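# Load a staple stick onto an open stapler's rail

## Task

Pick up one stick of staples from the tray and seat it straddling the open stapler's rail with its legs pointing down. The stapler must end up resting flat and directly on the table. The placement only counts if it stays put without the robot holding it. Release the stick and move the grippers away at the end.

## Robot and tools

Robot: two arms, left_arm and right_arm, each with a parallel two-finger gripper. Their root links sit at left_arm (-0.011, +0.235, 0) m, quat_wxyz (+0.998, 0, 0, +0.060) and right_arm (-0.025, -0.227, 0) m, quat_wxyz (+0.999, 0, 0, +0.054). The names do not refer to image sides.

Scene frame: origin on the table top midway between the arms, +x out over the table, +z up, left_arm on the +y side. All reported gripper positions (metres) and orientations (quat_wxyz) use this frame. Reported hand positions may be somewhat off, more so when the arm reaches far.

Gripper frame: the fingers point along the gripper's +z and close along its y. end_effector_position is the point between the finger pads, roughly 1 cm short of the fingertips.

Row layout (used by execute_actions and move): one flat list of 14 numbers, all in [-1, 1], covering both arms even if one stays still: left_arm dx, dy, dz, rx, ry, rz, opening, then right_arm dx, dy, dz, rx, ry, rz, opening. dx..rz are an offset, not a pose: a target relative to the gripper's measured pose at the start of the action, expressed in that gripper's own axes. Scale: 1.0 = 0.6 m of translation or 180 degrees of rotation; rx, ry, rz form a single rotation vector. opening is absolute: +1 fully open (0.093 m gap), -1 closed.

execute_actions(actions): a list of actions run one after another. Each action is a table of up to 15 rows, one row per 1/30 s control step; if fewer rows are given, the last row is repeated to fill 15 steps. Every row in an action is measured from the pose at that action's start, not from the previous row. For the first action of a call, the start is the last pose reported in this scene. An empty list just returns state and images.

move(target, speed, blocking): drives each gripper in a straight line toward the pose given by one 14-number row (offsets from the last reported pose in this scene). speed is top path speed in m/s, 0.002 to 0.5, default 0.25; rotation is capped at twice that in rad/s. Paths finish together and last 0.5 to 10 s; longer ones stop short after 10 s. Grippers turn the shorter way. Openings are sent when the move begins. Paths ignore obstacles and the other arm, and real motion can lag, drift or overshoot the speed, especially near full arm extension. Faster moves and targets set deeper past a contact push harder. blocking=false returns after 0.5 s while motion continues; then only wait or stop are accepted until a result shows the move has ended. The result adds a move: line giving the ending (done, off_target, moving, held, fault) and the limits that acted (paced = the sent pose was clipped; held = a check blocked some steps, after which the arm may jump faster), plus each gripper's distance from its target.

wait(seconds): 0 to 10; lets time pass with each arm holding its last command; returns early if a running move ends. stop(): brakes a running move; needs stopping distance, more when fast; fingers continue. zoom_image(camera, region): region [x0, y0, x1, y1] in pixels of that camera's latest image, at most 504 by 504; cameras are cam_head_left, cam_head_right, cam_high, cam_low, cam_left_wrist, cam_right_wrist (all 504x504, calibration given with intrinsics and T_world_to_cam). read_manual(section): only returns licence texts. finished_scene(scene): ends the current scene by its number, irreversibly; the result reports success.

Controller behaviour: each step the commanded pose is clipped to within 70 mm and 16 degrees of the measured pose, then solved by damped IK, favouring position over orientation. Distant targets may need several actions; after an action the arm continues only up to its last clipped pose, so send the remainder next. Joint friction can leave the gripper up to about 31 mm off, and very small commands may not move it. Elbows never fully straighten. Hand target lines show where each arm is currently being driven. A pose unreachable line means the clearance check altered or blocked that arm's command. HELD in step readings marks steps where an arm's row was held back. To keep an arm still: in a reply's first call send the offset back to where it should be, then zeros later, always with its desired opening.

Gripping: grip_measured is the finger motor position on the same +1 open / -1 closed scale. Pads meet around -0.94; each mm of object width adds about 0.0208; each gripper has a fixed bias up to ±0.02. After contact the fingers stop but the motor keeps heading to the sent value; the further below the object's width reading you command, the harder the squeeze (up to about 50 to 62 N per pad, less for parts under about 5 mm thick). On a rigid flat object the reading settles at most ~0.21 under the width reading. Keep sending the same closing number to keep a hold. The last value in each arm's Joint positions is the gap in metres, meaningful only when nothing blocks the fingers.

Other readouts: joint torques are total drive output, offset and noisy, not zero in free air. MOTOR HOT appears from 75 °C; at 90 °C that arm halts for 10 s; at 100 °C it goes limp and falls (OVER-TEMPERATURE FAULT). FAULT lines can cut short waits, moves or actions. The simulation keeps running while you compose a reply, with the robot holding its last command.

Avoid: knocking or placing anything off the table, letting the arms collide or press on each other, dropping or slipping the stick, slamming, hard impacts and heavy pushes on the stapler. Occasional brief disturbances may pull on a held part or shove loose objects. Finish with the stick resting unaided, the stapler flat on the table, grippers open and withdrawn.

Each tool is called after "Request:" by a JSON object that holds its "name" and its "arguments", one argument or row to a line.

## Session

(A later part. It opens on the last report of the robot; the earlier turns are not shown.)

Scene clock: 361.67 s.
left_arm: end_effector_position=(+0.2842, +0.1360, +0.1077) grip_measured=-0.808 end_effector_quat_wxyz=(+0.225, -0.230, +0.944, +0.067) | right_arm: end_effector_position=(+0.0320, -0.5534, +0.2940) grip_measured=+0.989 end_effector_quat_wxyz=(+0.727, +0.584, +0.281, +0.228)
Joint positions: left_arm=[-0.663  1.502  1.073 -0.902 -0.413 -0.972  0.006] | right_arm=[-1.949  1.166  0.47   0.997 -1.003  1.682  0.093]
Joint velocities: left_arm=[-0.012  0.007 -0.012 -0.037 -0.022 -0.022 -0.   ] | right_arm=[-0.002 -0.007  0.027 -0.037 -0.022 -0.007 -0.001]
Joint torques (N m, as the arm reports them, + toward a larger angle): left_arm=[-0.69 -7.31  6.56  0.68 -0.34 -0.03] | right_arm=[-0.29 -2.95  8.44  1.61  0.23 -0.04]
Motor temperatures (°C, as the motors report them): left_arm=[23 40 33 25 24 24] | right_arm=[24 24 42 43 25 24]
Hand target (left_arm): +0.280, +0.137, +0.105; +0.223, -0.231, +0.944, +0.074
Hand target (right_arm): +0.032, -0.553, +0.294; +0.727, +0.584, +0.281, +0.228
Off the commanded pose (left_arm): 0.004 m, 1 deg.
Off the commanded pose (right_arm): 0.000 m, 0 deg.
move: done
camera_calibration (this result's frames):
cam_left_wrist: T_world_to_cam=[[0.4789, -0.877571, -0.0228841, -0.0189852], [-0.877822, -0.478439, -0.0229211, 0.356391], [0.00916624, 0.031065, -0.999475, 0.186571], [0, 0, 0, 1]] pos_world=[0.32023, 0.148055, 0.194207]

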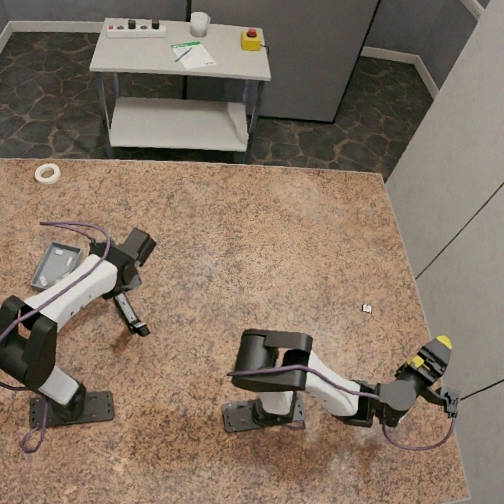

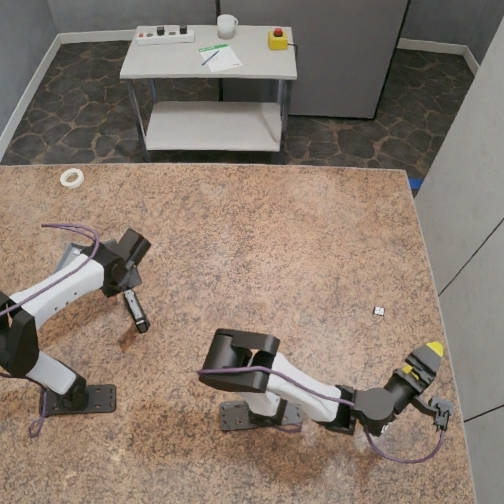

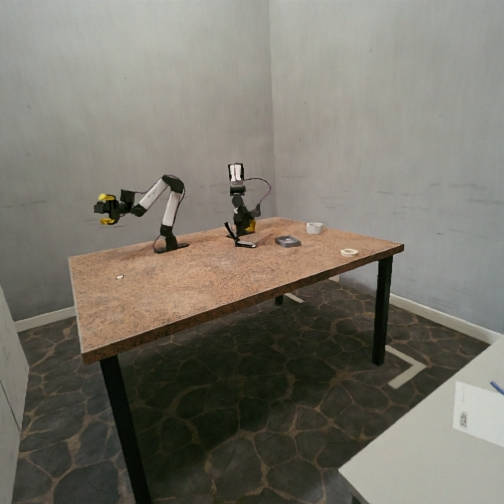

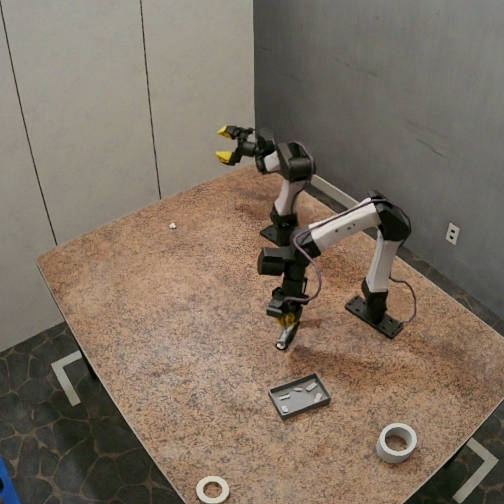

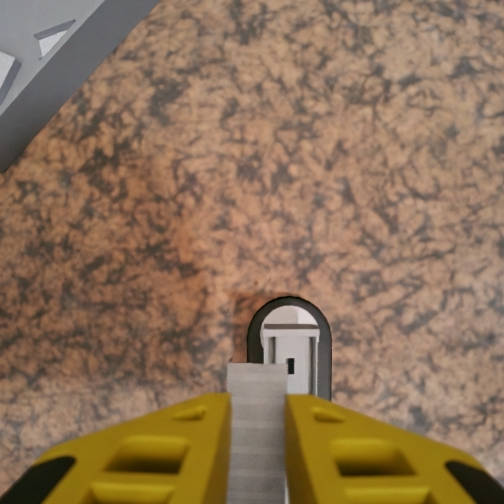

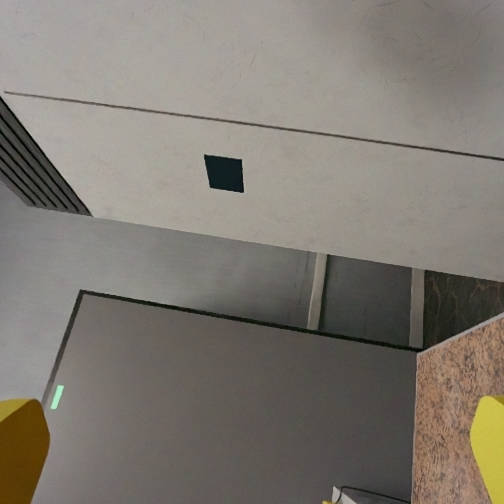

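Request:
{"name": "move", "arguments": {
  "target": [0.031,-0.022,0.058,0,0,0,-0.82,0,0,0,0,0,0,1],
  "speed": 0.05
}}

Request:
{"name": "zoom_image", "arguments": {
  "camera": "cam_left_wrist",
  "region": [150, 200, 400, 450]
}}

Request:
{"name": "zoom_image", "arguments": {
  "camera": "cam_low",
  "region": [240, 270, 340, 370]
}}

Scene clock: 370.67 s.
left_arm: end_effector_position=(+0.2912, +0.1273, +0.0731) grip_measured=-0.808 end_effector_quat_wxyz=(+0.225, -0.232, +0.944, +0.065) | right_arm: end_effector_position=(+0.0320, -0.5534, +0.2940) grip_measured=+0.989 end_effector_quat_wxyz=(+0.727, +0.584, +0.281, +0.228)
Joint positions: left_arm=[-0.676  1.576  1.002 -0.759 -0.414 -0.987  0.006] | right_arm=[-1.949  1.166  0.47   0.997 -1.003  1.682  0.093]
Joint velocities: left_arm=[-0.012 -0.007  0.002  0.007 -0.051 -0.037  0.   ] | right_arm=[-0.017 -0.002  0.012 -0.007 -0.066 -0.037 -0.001]
Joint torques (N m, as the arm reports them, + toward a larger angle): left_arm=[-0.91 -6.74  6.22  0.83 -0.3  -0.05] | right_arm=[-0.11 -3.11  8.36  1.64  0.23 -0.04]
Motor temperatures (°C, as the motors report them): left_arm=[23 39 33 25 24 24] | right_arm=[24 24 42 43 25 24]
Hand target (left_arm): +0.289, +0.125, +0.068; +0.225, -0.230, +0.945, +0.067
Hand target (right_arm): +0.032, -0.553, +0.294; +0.727, +0.584, +0.281, +0.228
Off the commanded pose (left_arm): 0.006 m, 0 deg.
Off the commanded pose (right_arm): 0.000 m, 0 deg.
move: done
camera_calibration (this result's frames):
cam_left_wrist: T_world_to_cam=[[0.48027, -0.876941, -0.0177719, -0.0316301], [-0.877046, -0.479866, -0.0228028, 0.35752], [0.0114686, 0.0265383, -0.999582, 0.152073], [0, 0, 0, 1]] pos_world=[0.327008, 0.139788, 0.1596]

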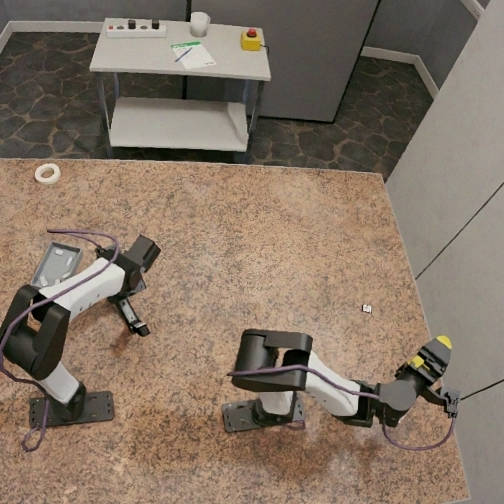

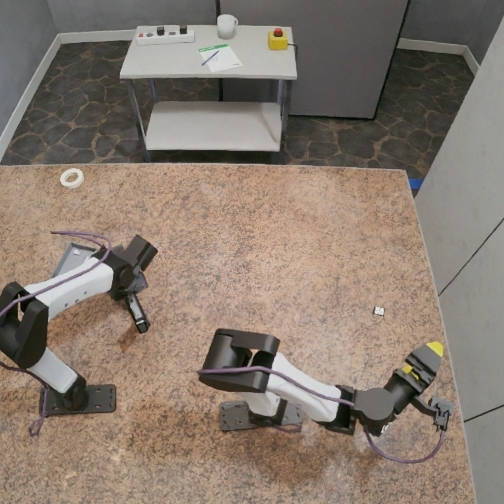

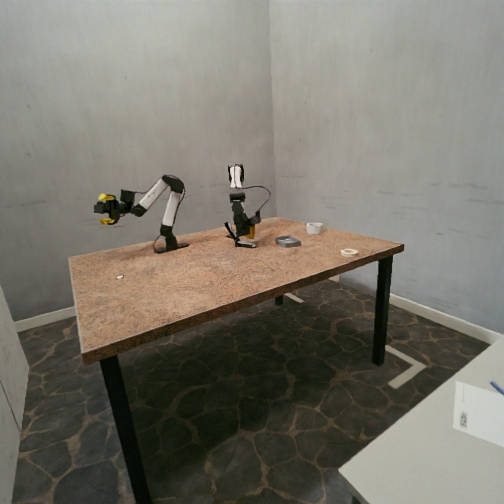

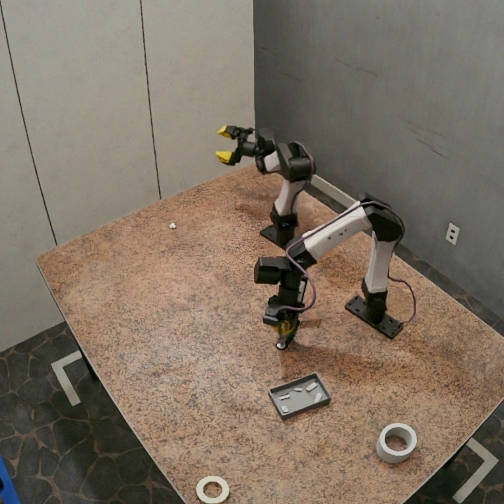

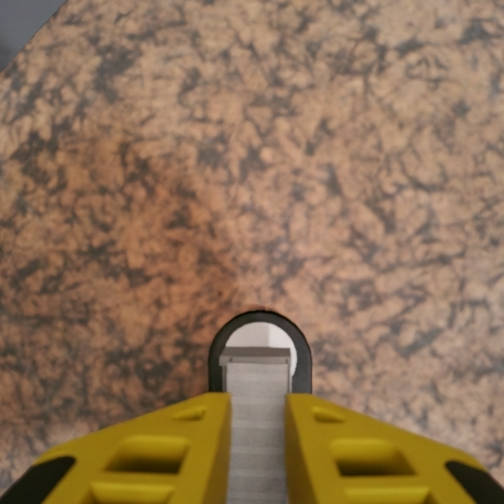

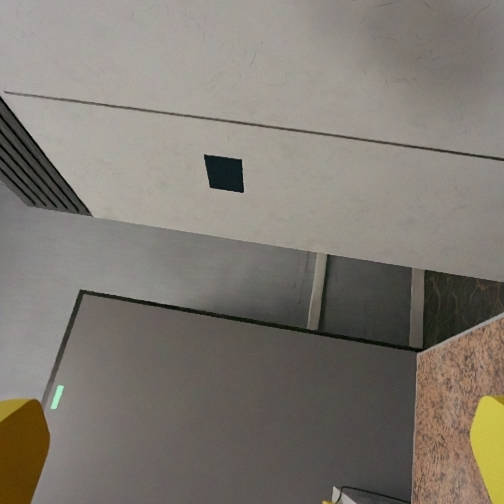

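Region (150, 200, 400, 450) of cam_left_wrist's 504x504 image, scaled by 2.016, with more detail than that image has.

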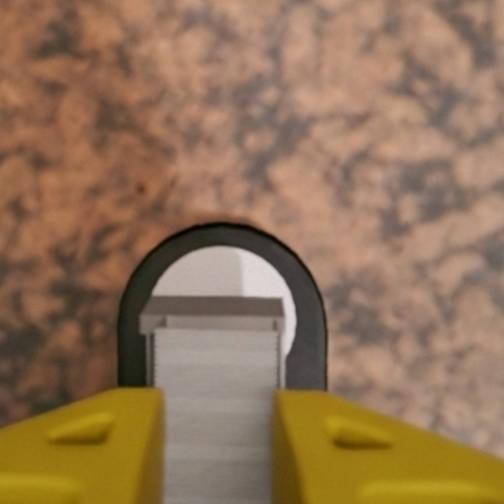

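Region (240, 270, 340, 370) of cam_low's 504x504 image, scaled by 5.040, with more detail than that image has.

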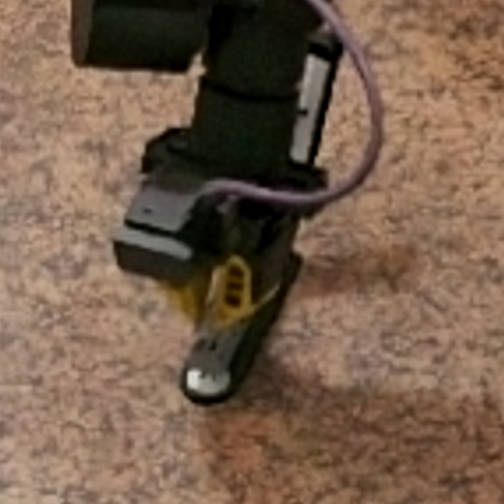

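Request:
{"name": "move", "arguments": {
  "target": [0.04,0,0.02,0,0,0,-0.82,0,0,0,0,0,0,1],
  "speed": 0.03
}}

Request:
{"name": "zoom_image", "arguments": {
  "camera": "cam_left_wrist",
  "region": [150, 250, 370, 470]
}}

Request:
{"name": "zoom_image", "arguments": {
  "camera": "cam_high",
  "region": [210, 200, 280, 260]
}}

Scene clock: 384.77 s.
left_arm: end_effector_position=(+0.2787, +0.1216, +0.0558) grip_measured=-0.808 end_effector_quat_wxyz=(+0.223, -0.232, +0.945, +0.062) | right_arm: end_effector_position=(+0.0320, -0.5534, +0.2940) grip_measured=+0.989 end_effector_quat_wxyz=(+0.727, +0.584, +0.281, +0.228)
Joint positions: left_arm=[-0.714  1.576  0.932 -0.705 -0.415 -1.029  0.006] | right_arm=[-1.949  1.166  0.47   0.997 -1.003  1.682  0.093]
Joint velocities: left_arm=[-0.007  0.007 -0.007 -0.007 -0.022 -0.022 -0.001] | right_arm=[-0.002  0.022  0.002 -0.007 -0.022 -0.051 -0.   ]
Joint torques (N m, as the arm reports them, + toward a larger angle): left_arm=[-0.85 -6.76  5.87  0.79 -0.36 -0.04] | right_arm=[-0.29 -2.99  8.52  1.62  0.23 -0.01]
Motor temperatures (°C, as the motors report them): left_arm=[23 38 32 25 24 24] | right_arm=[24 24 43 43 25 24]
Hand target (left_arm): +0.277, +0.120, +0.051; +0.225, -0.232, +0.944, +0.065
Hand target (right_arm): +0.032, -0.553, +0.294; +0.727, +0.584, +0.281, +0.228
Off the commanded pose (left_arm): 0.005 m, 0 deg.
Off the commanded pose (right_arm): 0.000 m, 0 deg.
move: done
camera_calibration (this result's frames):
cam_left_wrist: T_world_to_cam=[[0.479486, -0.87744, -0.013888, -0.0308111], [-0.877516, -0.479269, -0.0163217, 0.343085], [0.00766527, 0.020013, -0.99977, 0.136951], [0, 0, 0, 1]] pos_world=[0.314786, 0.134654, 0.142092]

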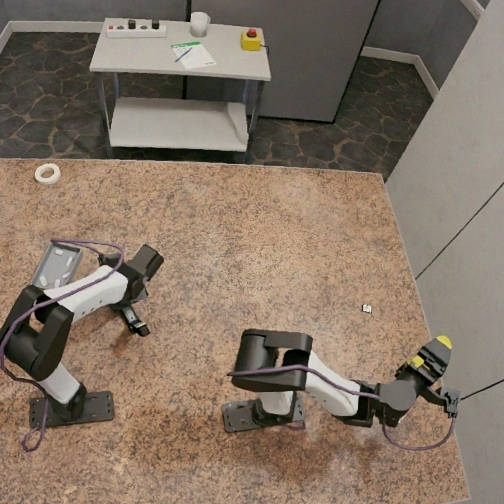

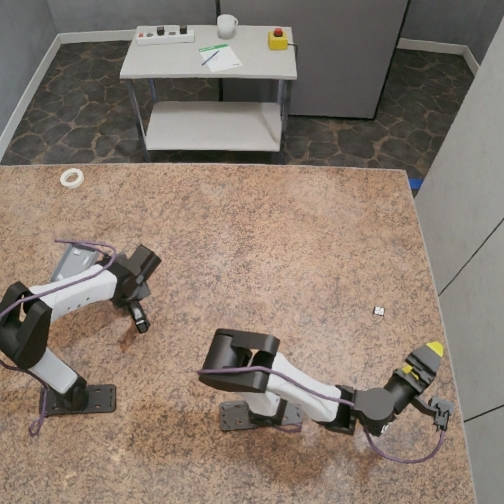

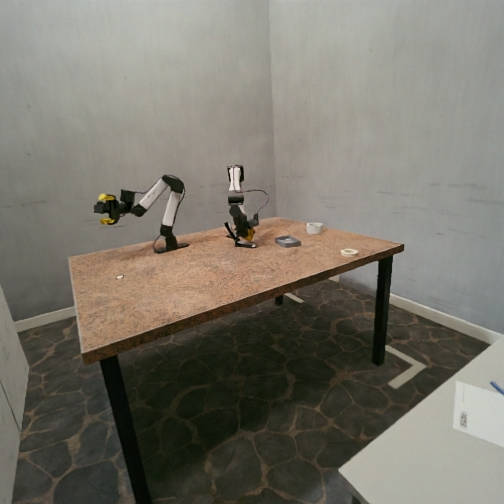

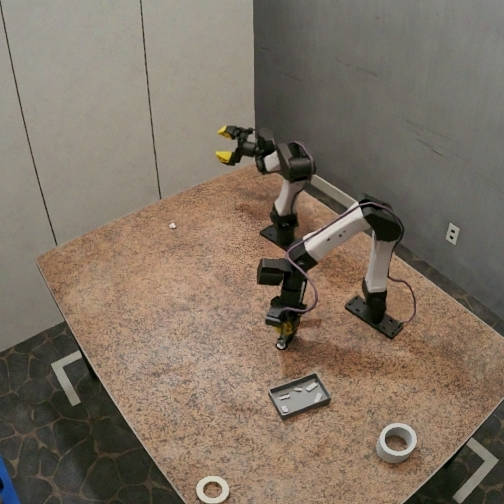

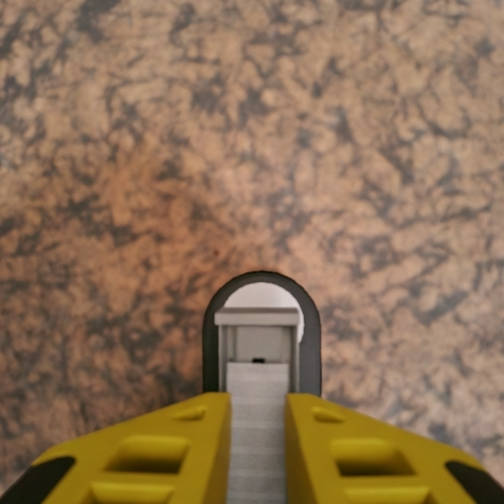

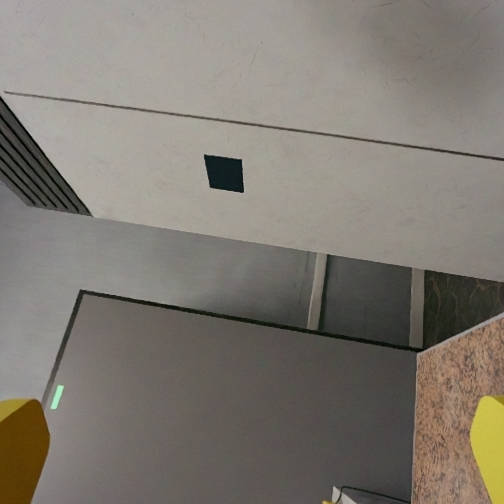

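Region (150, 250, 370, 470) of cam_left_wrist's 504x504 image, scaled by 2.291, with more detail than that image has.

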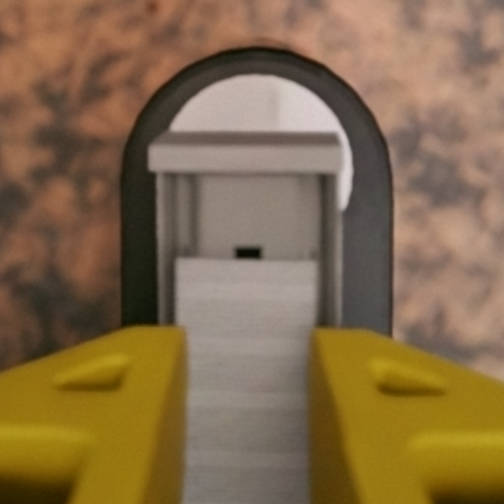

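Region (210, 200, 280, 260) of cam_high's 504x504 image, scaled by 7.200, with more detail than that image has; it fills the top 432 rows of this view, and the rest is white.

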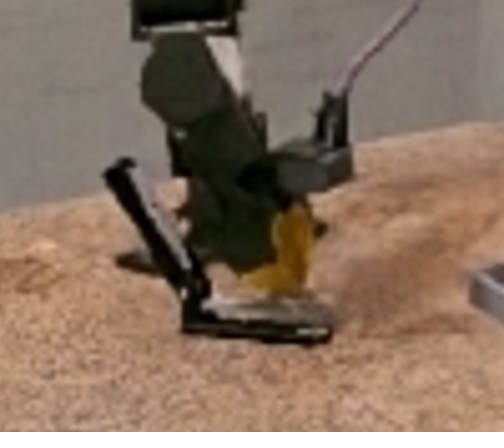

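Request:
{"name": "move", "arguments": {
  "target": [0.014,0,0.026,0,0,0,-0.82,0,0,0,0,0,0,1],
  "speed": 0.015
}}

Request:
{"name": "zoom_image", "arguments": {
  "camera": "cam_left_wrist",
  "region": [150, 250, 370, 470]
}}

Request:
{"name": "zoom_image", "arguments": {
  "camera": "cam_high",
  "region": [210, 200, 280, 260]
}}

Scene clock: 399.37 s.
left_arm: end_effector_position=(+0.2826, +0.1200, +0.0494) grip_measured=-0.808 end_effector_quat_wxyz=(+0.233, -0.235, +0.942, +0.056) | right_arm: end_effector_position=(+0.0320, -0.5534, +0.2940) grip_measured=+0.989 end_effector_quat_wxyz=(+0.727, +0.584, +0.281, +0.228)
Joint positions: left_arm=[-0.714  1.586  0.907 -0.646 -0.421 -1.031  0.006] | right_arm=[-1.949  1.166  0.47   0.997 -1.003  1.682  0.093]
Joint velocities: left_arm=[ 0.002 -0.002 -0.002 -0.051 -0.022 -0.007 -0.   ] | right_arm=[-0.012  0.002 -0.002  0.007  0.051 -0.066  0.001]
Joint torques (N m, as the arm reports them, + toward a larger angle): left_arm=[ 0.12 -5.6   5.1   0.9  -0.23  0.05] | right_arm=[-0.37 -3.11  8.43  1.62  0.26 -0.02]
Motor temperatures (°C, as the motors report them): left_arm=[23 37 32 25 24 24] | right_arm=[24 24 43 43 25 24]
Hand target (left_arm): +0.278, +0.122, +0.038; +0.223, -0.232, +0.945, +0.063
Hand target (right_arm): +0.032, -0.553, +0.294; +0.727, +0.584, +0.281, +0.228
Off the commanded pose (left_arm): 0.012 m, 1 deg.
Off the commanded pose (right_arm): 0.000 m, 0 deg.
move: off_target (left_arm)
camera_calibration (this result's frames):
cam_left_wrist: T_world_to_cam=[[0.482228, -0.876026, 0.00581801, -0.036089], [-0.875495, -0.48215, -0.0322462, 0.346218], [0.0310537, 0.0104564, -0.999463, 0.125021], [0, 0, 0, 1]] pos_world=[0.316633, 0.134007, 0.136329]

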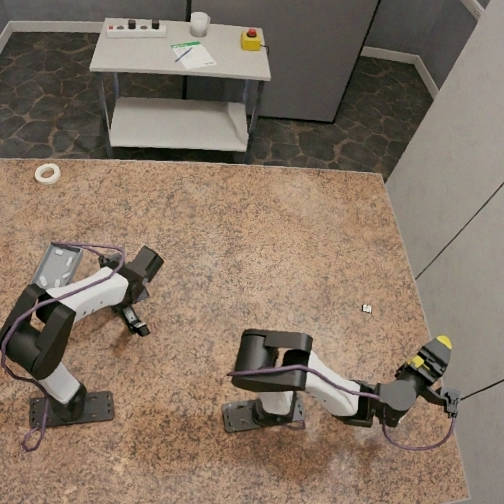

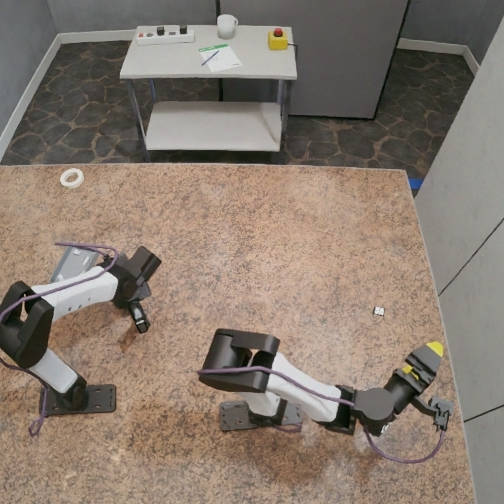

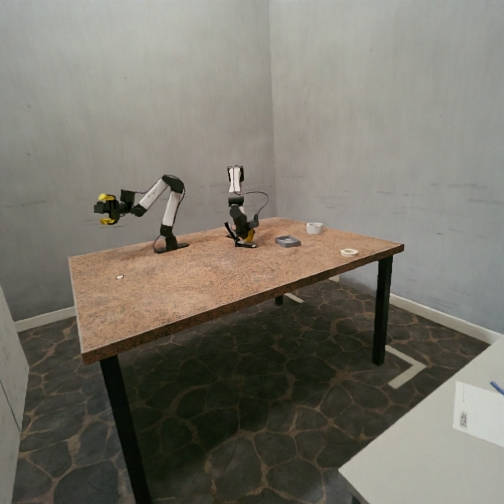

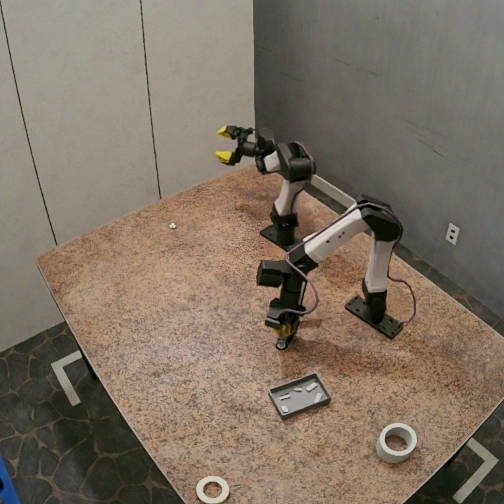

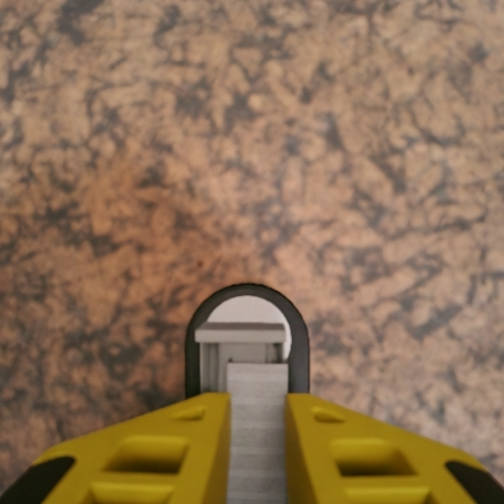

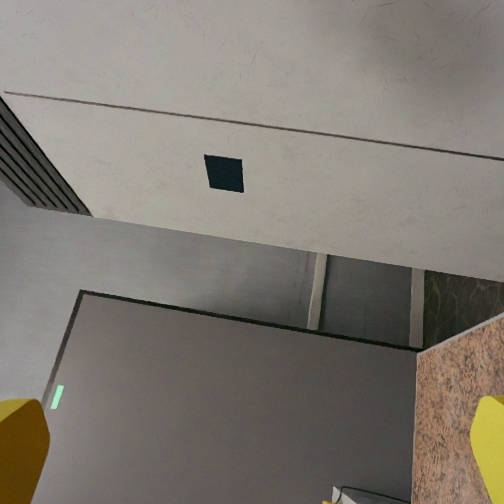

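Region (150, 250, 370, 470) of cam_left_wrist's 504x504 image, scaled by 2.291, with more detail than that image has.

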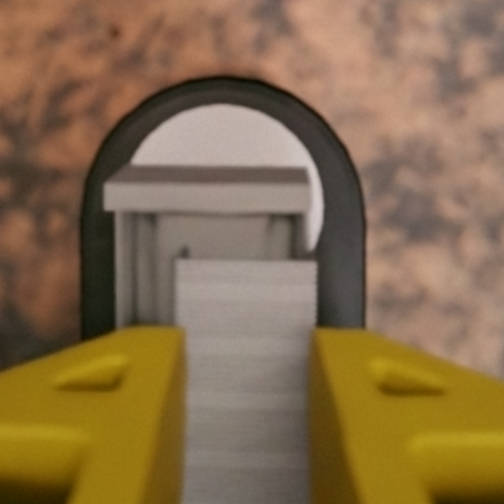

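Region (210, 200, 280, 260) of cam_high's 504x504 image, scaled by 7.200, with more detail than that image has; it fills the top 432 rows of this view, and the rest is white.

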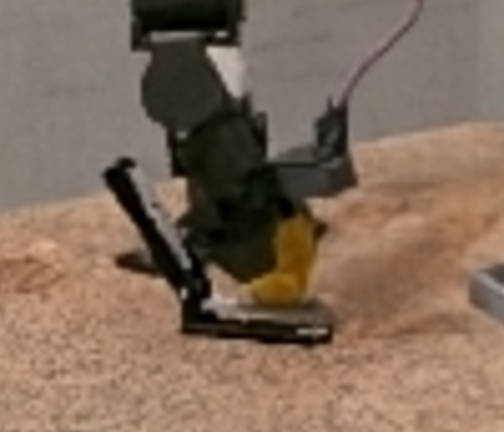

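Request:
{"name": "move", "arguments": {
  "target": [-0.004,0.013,-0.009,0,0,0,-0.82,0,0,0,0,0,0,1],
  "speed": 0.015
}}

Request:
{"name": "zoom_image", "arguments": {
  "camera": "cam_left_wrist",
  "region": [150, 250, 370, 470]
}}

Scene clock: 409.37 s.
left_arm: end_effector_position=(+0.2817, +0.1208, +0.0555) grip_measured=-0.808 end_effector_quat_wxyz=(+0.237, -0.235, +0.941, +0.052) | right_arm: end_effector_position=(+0.0320, -0.5534, +0.2940) grip_measured=+0.989 end_effector_quat_wxyz=(+0.727, +0.584, +0.281, +0.228)
Joint positions: left_arm=[-0.714  1.562  0.906 -0.658 -0.422 -1.028  0.006] | right_arm=[-1.949  1.166  0.47   0.997 -1.003  1.682  0.093]
Joint velocities: left_arm=[-0.007  0.012 -0.002  0.037  0.007  0.037  0.   ] | right_arm=[-0.002 -0.007 -0.002  0.051  0.007 -0.066 -0.001]
Joint torques (N m, as the arm reports them, + toward a larger angle): left_arm=[ 1.17 -8.71  6.16  0.74 -0.24  0.12] | right_arm=[-0.26 -3.01  8.39  1.62  0.23 -0.03]
Motor temperatures (°C, as the motors report them): left_arm=[23 36 31 25 24 24] | right_arm=[24 24 43 43 25 24]
Hand target (left_arm): +0.279, +0.127, +0.055; +0.233, -0.235, +0.942, +0.056
Hand target (right_arm): +0.032, -0.553, +0.294; +0.727, +0.584, +0.281, +0.228
Off the commanded pose (left_arm): 0.007 m, 1 deg.
Off the commanded pose (right_arm): 0.000 m, 0 deg.
move: done
camera_calibration (this result's frames):
cam_left_wrist: T_world_to_cam=[[0.480308, -0.876978, 0.0145847, -0.0347864], [-0.876145, -0.480495, -0.0386648, 0.346354], [0.040916, 0.00579269, -0.999146, 0.128914], [0, 0, 0, 1]] pos_world=[0.31489, 0.135168, 0.142702]

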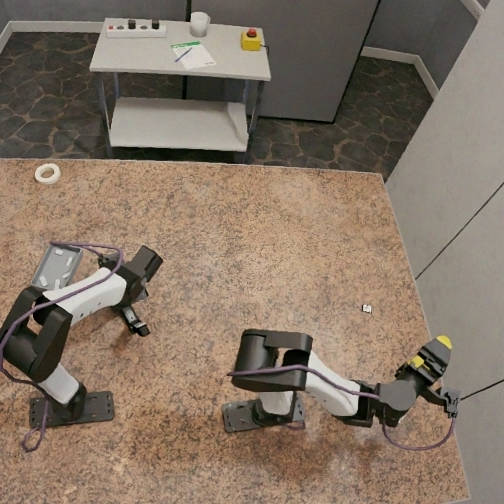

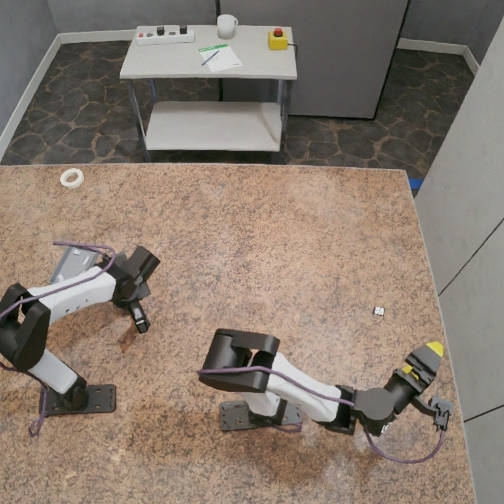

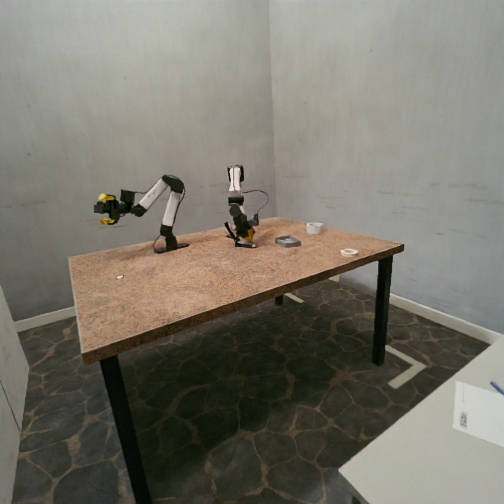

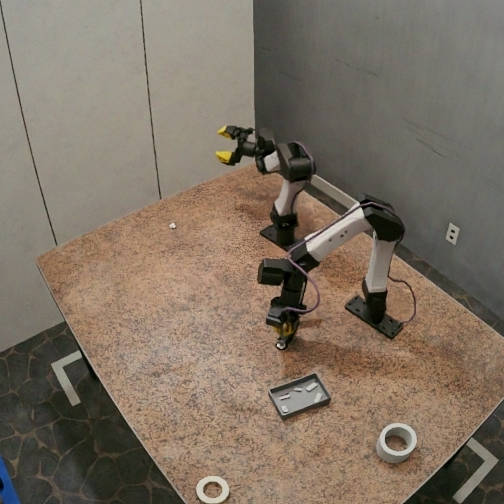

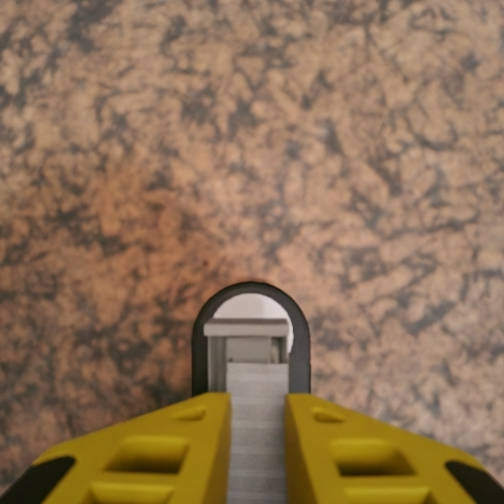

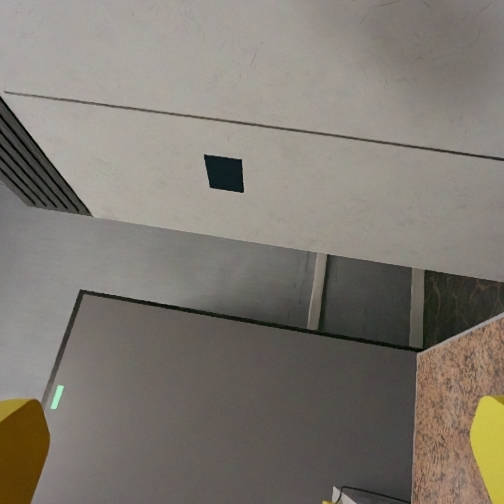

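Region (150, 250, 370, 470) of cam_left_wrist's 504x504 image, scaled by 2.291, with more detail than that image has.

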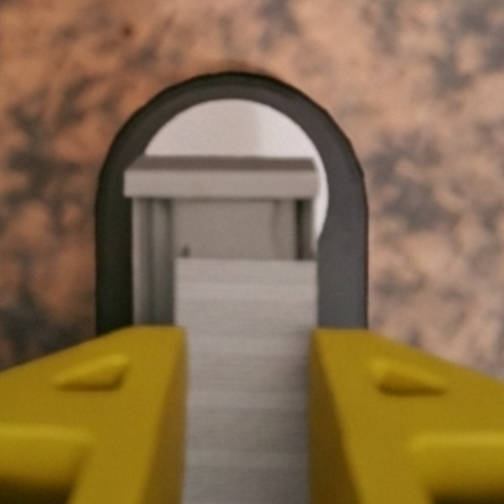

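Request:
{"name": "move", "arguments": {
  "target": [0,0.018,0,0,0,0,-0.82,0,0,0,0,0,0,1],
  "speed": 0.015
}}

Request:
{"name": "zoom_image", "arguments": {
  "camera": "cam_left_wrist",
  "region": [150, 250, 370, 470]
}}

Scene clock: 417.53 s.
left_arm: end_effector_position=(+0.2773, +0.1266, +0.0553) grip_measured=-0.808 end_effector_quat_wxyz=(+0.236, -0.234, +0.942, +0.054) | right_arm: end_effector_position=(+0.0320, -0.5534, +0.2940) grip_measured=+0.989 end_effector_quat_wxyz=(+0.727, +0.584, +0.281, +0.228)
Joint positions: left_arm=[-0.706  1.539  0.883 -0.658 -0.421 -1.018  0.006] | right_arm=[-1.949  1.166  0.47   0.997 -1.003  1.682  0.093]
Joint velocities: left_arm=[ 0.007 -0.002 -0.007  0.095 -0.022 -0.022  0.   ] | right_arm=[-0.002 -0.012 -0.017  0.037  0.066  0.066 -0.001]
Joint torques (N m, as the arm reports them, + toward a larger angle): left_arm=[ 1.22 -8.45  5.96  0.87 -0.25  0.13] | right_arm=[-0.34 -3.02  8.47  1.62  0.24 -0.01]
Motor temperatures (°C, as the motors report them): left_arm=[23 37 31 25 24 24] | right_arm=[24 24 43 44 25 24]
Hand target (left_arm): +0.277, +0.130, +0.055; +0.237, -0.235, +0.941, +0.052
Hand target (right_arm): +0.032, -0.553, +0.294; +0.727, +0.584, +0.281, +0.228
Off the commanded pose (left_arm): 0.004 m, 0 deg.
Off the commanded pose (right_arm): 0.000 m, 0 deg.
move: done
camera_calibration (this result's frames):
cam_left_wrist: T_world_to_cam=[[0.479608, -0.877432, 0.00941604, -0.0270707], [-0.87666, -0.479595, -0.0381556, 0.345296], [0.0379949, 0.0100451, -0.999227, 0.129141], [0, 0, 0, 1]] pos_world=[0.310783, 0.140552, 0.142471]

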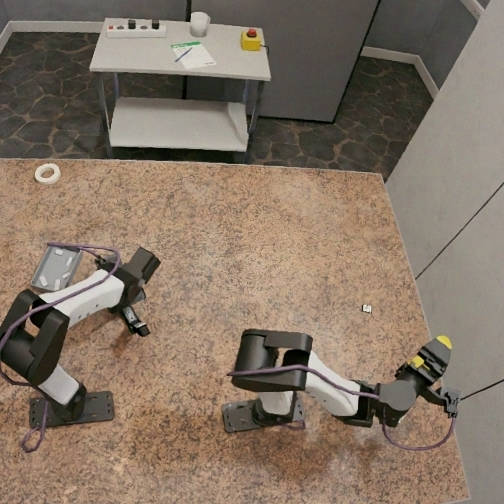

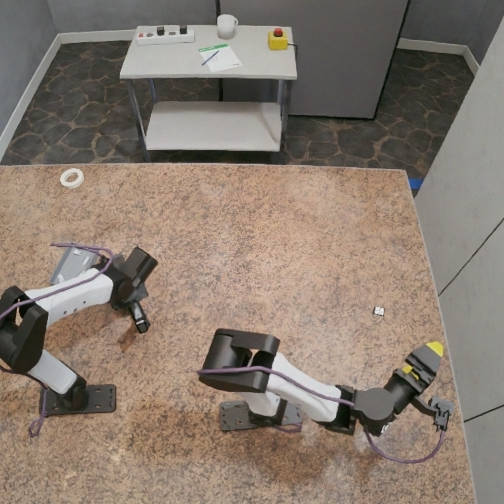

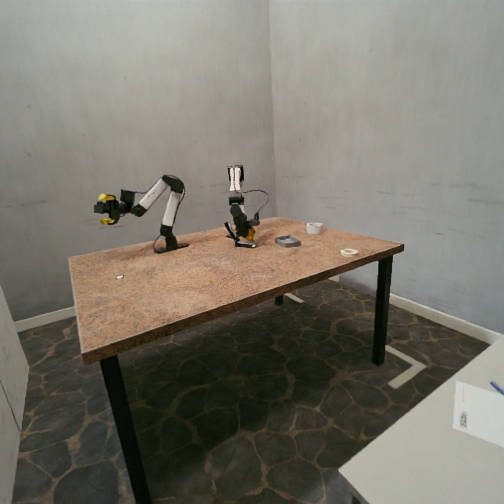

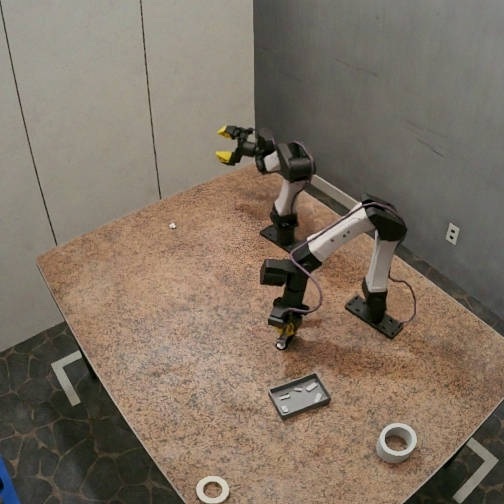

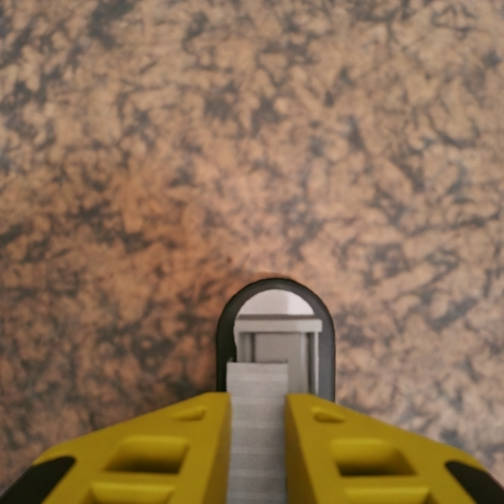

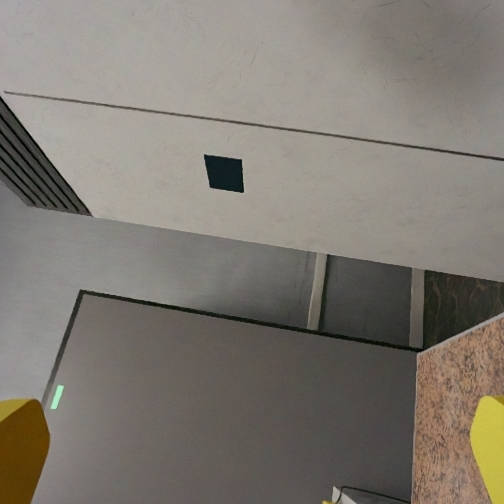

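Region (150, 250, 370, 470) of cam_left_wrist's 504x504 image, scaled by 2.291, with more detail than that image has.

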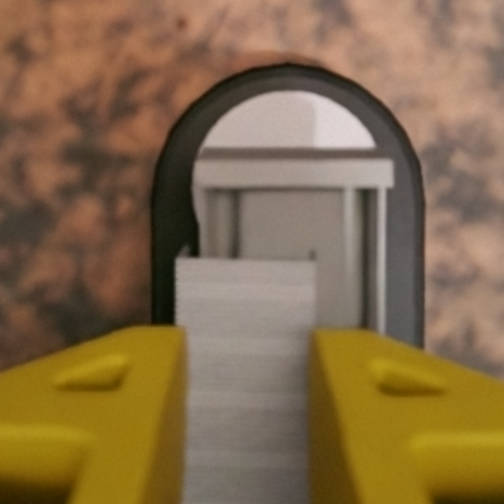

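Request:
{"name": "move", "arguments": {
  "target": [0.012,-0.006,0.02,0,0,0,-0.82,0,0,0,0,0,0,1],
  "speed": 0.012
}}

Request:
{"name": "zoom_image", "arguments": {
  "camera": "cam_left_wrist",
  "region": [150, 250, 370, 470]
}}

Scene clock: 430.30 s.
left_arm: end_effector_position=(+0.2817, +0.1237, +0.0478) grip_measured=-0.808 end_effector_quat_wxyz=(+0.239, -0.234, +0.941, +0.051) | right_arm: end_effector_position=(+0.0320, -0.5534, +0.2940) grip_measured=+0.989 end_effector_quat_wxyz=(+0.727, +0.584, +0.281, +0.228)
Joint positions: left_arm=[-0.706  1.565  0.873 -0.613 -0.421 -1.018  0.006] | right_arm=[-1.949  1.166  0.47   0.997 -1.003  1.682  0.093]
Joint velocities: left_arm=[-0.007 -0.012  0.017  0.007  0.051  0.037 -0.001] | right_arm=[-0.002 -0.012 -0.007 -0.037 -0.022 -0.007  0.   ]
Joint torques (N m, as the arm reports them, + toward a larger angle): left_arm=[-0.71 -6.19  5.78  0.93 -0.29 -0.04] | right_arm=[-0.25 -3.07  8.49  1.64  0.24  0.02]
Motor temperatures (°C, as the motors report them): left_arm=[23 37 31 25 24 24] | right_arm=[24 24 44 44 25 24]
Hand target (left_arm): +0.278, +0.123, +0.041; +0.236, -0.234, +0.942, +0.054
Hand target (right_arm): +0.032, -0.553, +0.294; +0.727, +0.584, +0.281, +0.228
Off the commanded pose (left_arm): 0.007 m, 1 deg.
Off the commanded pose (right_arm): 0.000 m, 0 deg.
move: done
camera_calibration (this result's frames):
cam_left_wrist: T_world_to_cam=[[0.479201, -0.87752, 0.0180134, -0.0319124], [-0.87649, -0.479516, -0.042771, 0.347602], [0.0461702, 0.00470732, -0.998922, 0.11986], [0, 0, 0, 1]] pos_world=[0.314428, 0.138113, 0.135173]

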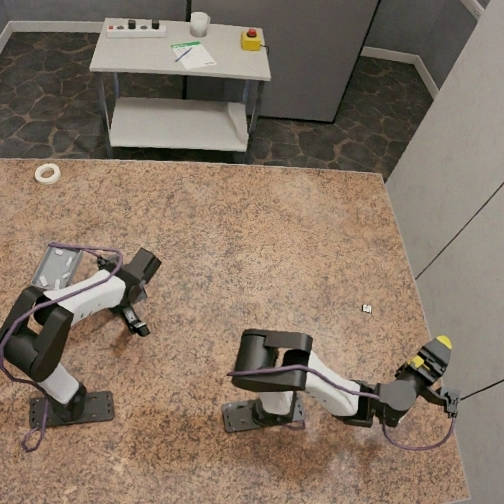

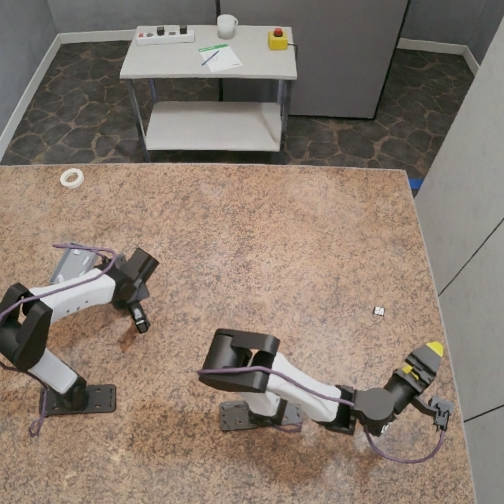

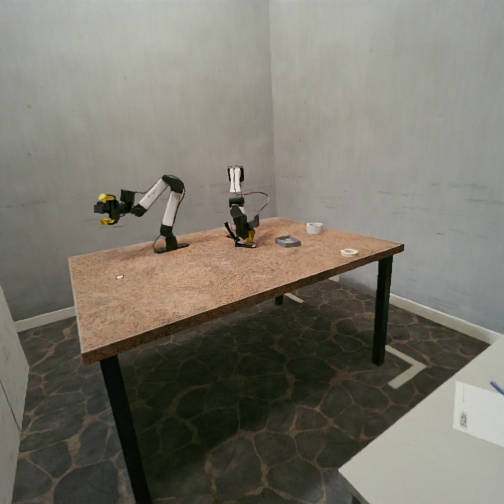

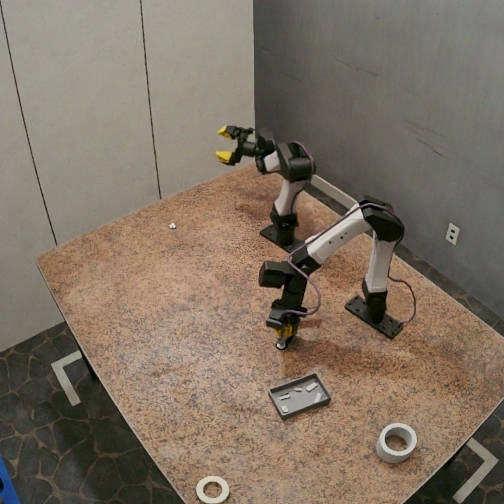

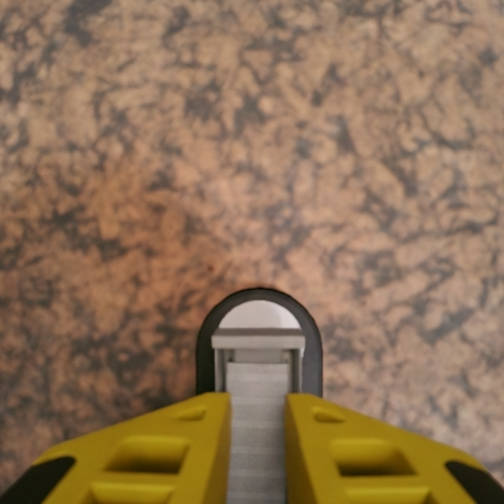

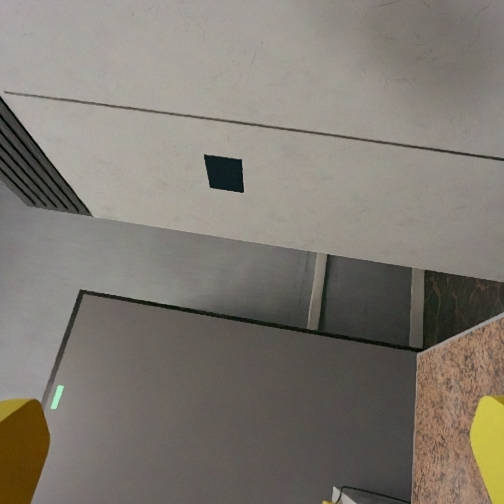

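Region (150, 250, 370, 470) of cam_left_wrist's 504x504 image, scaled by 2.291, with more detail than that image has.

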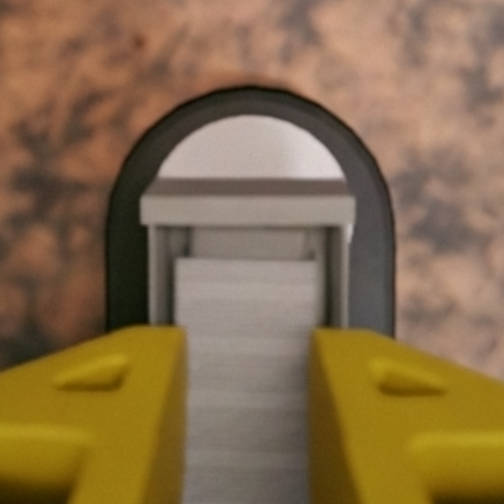

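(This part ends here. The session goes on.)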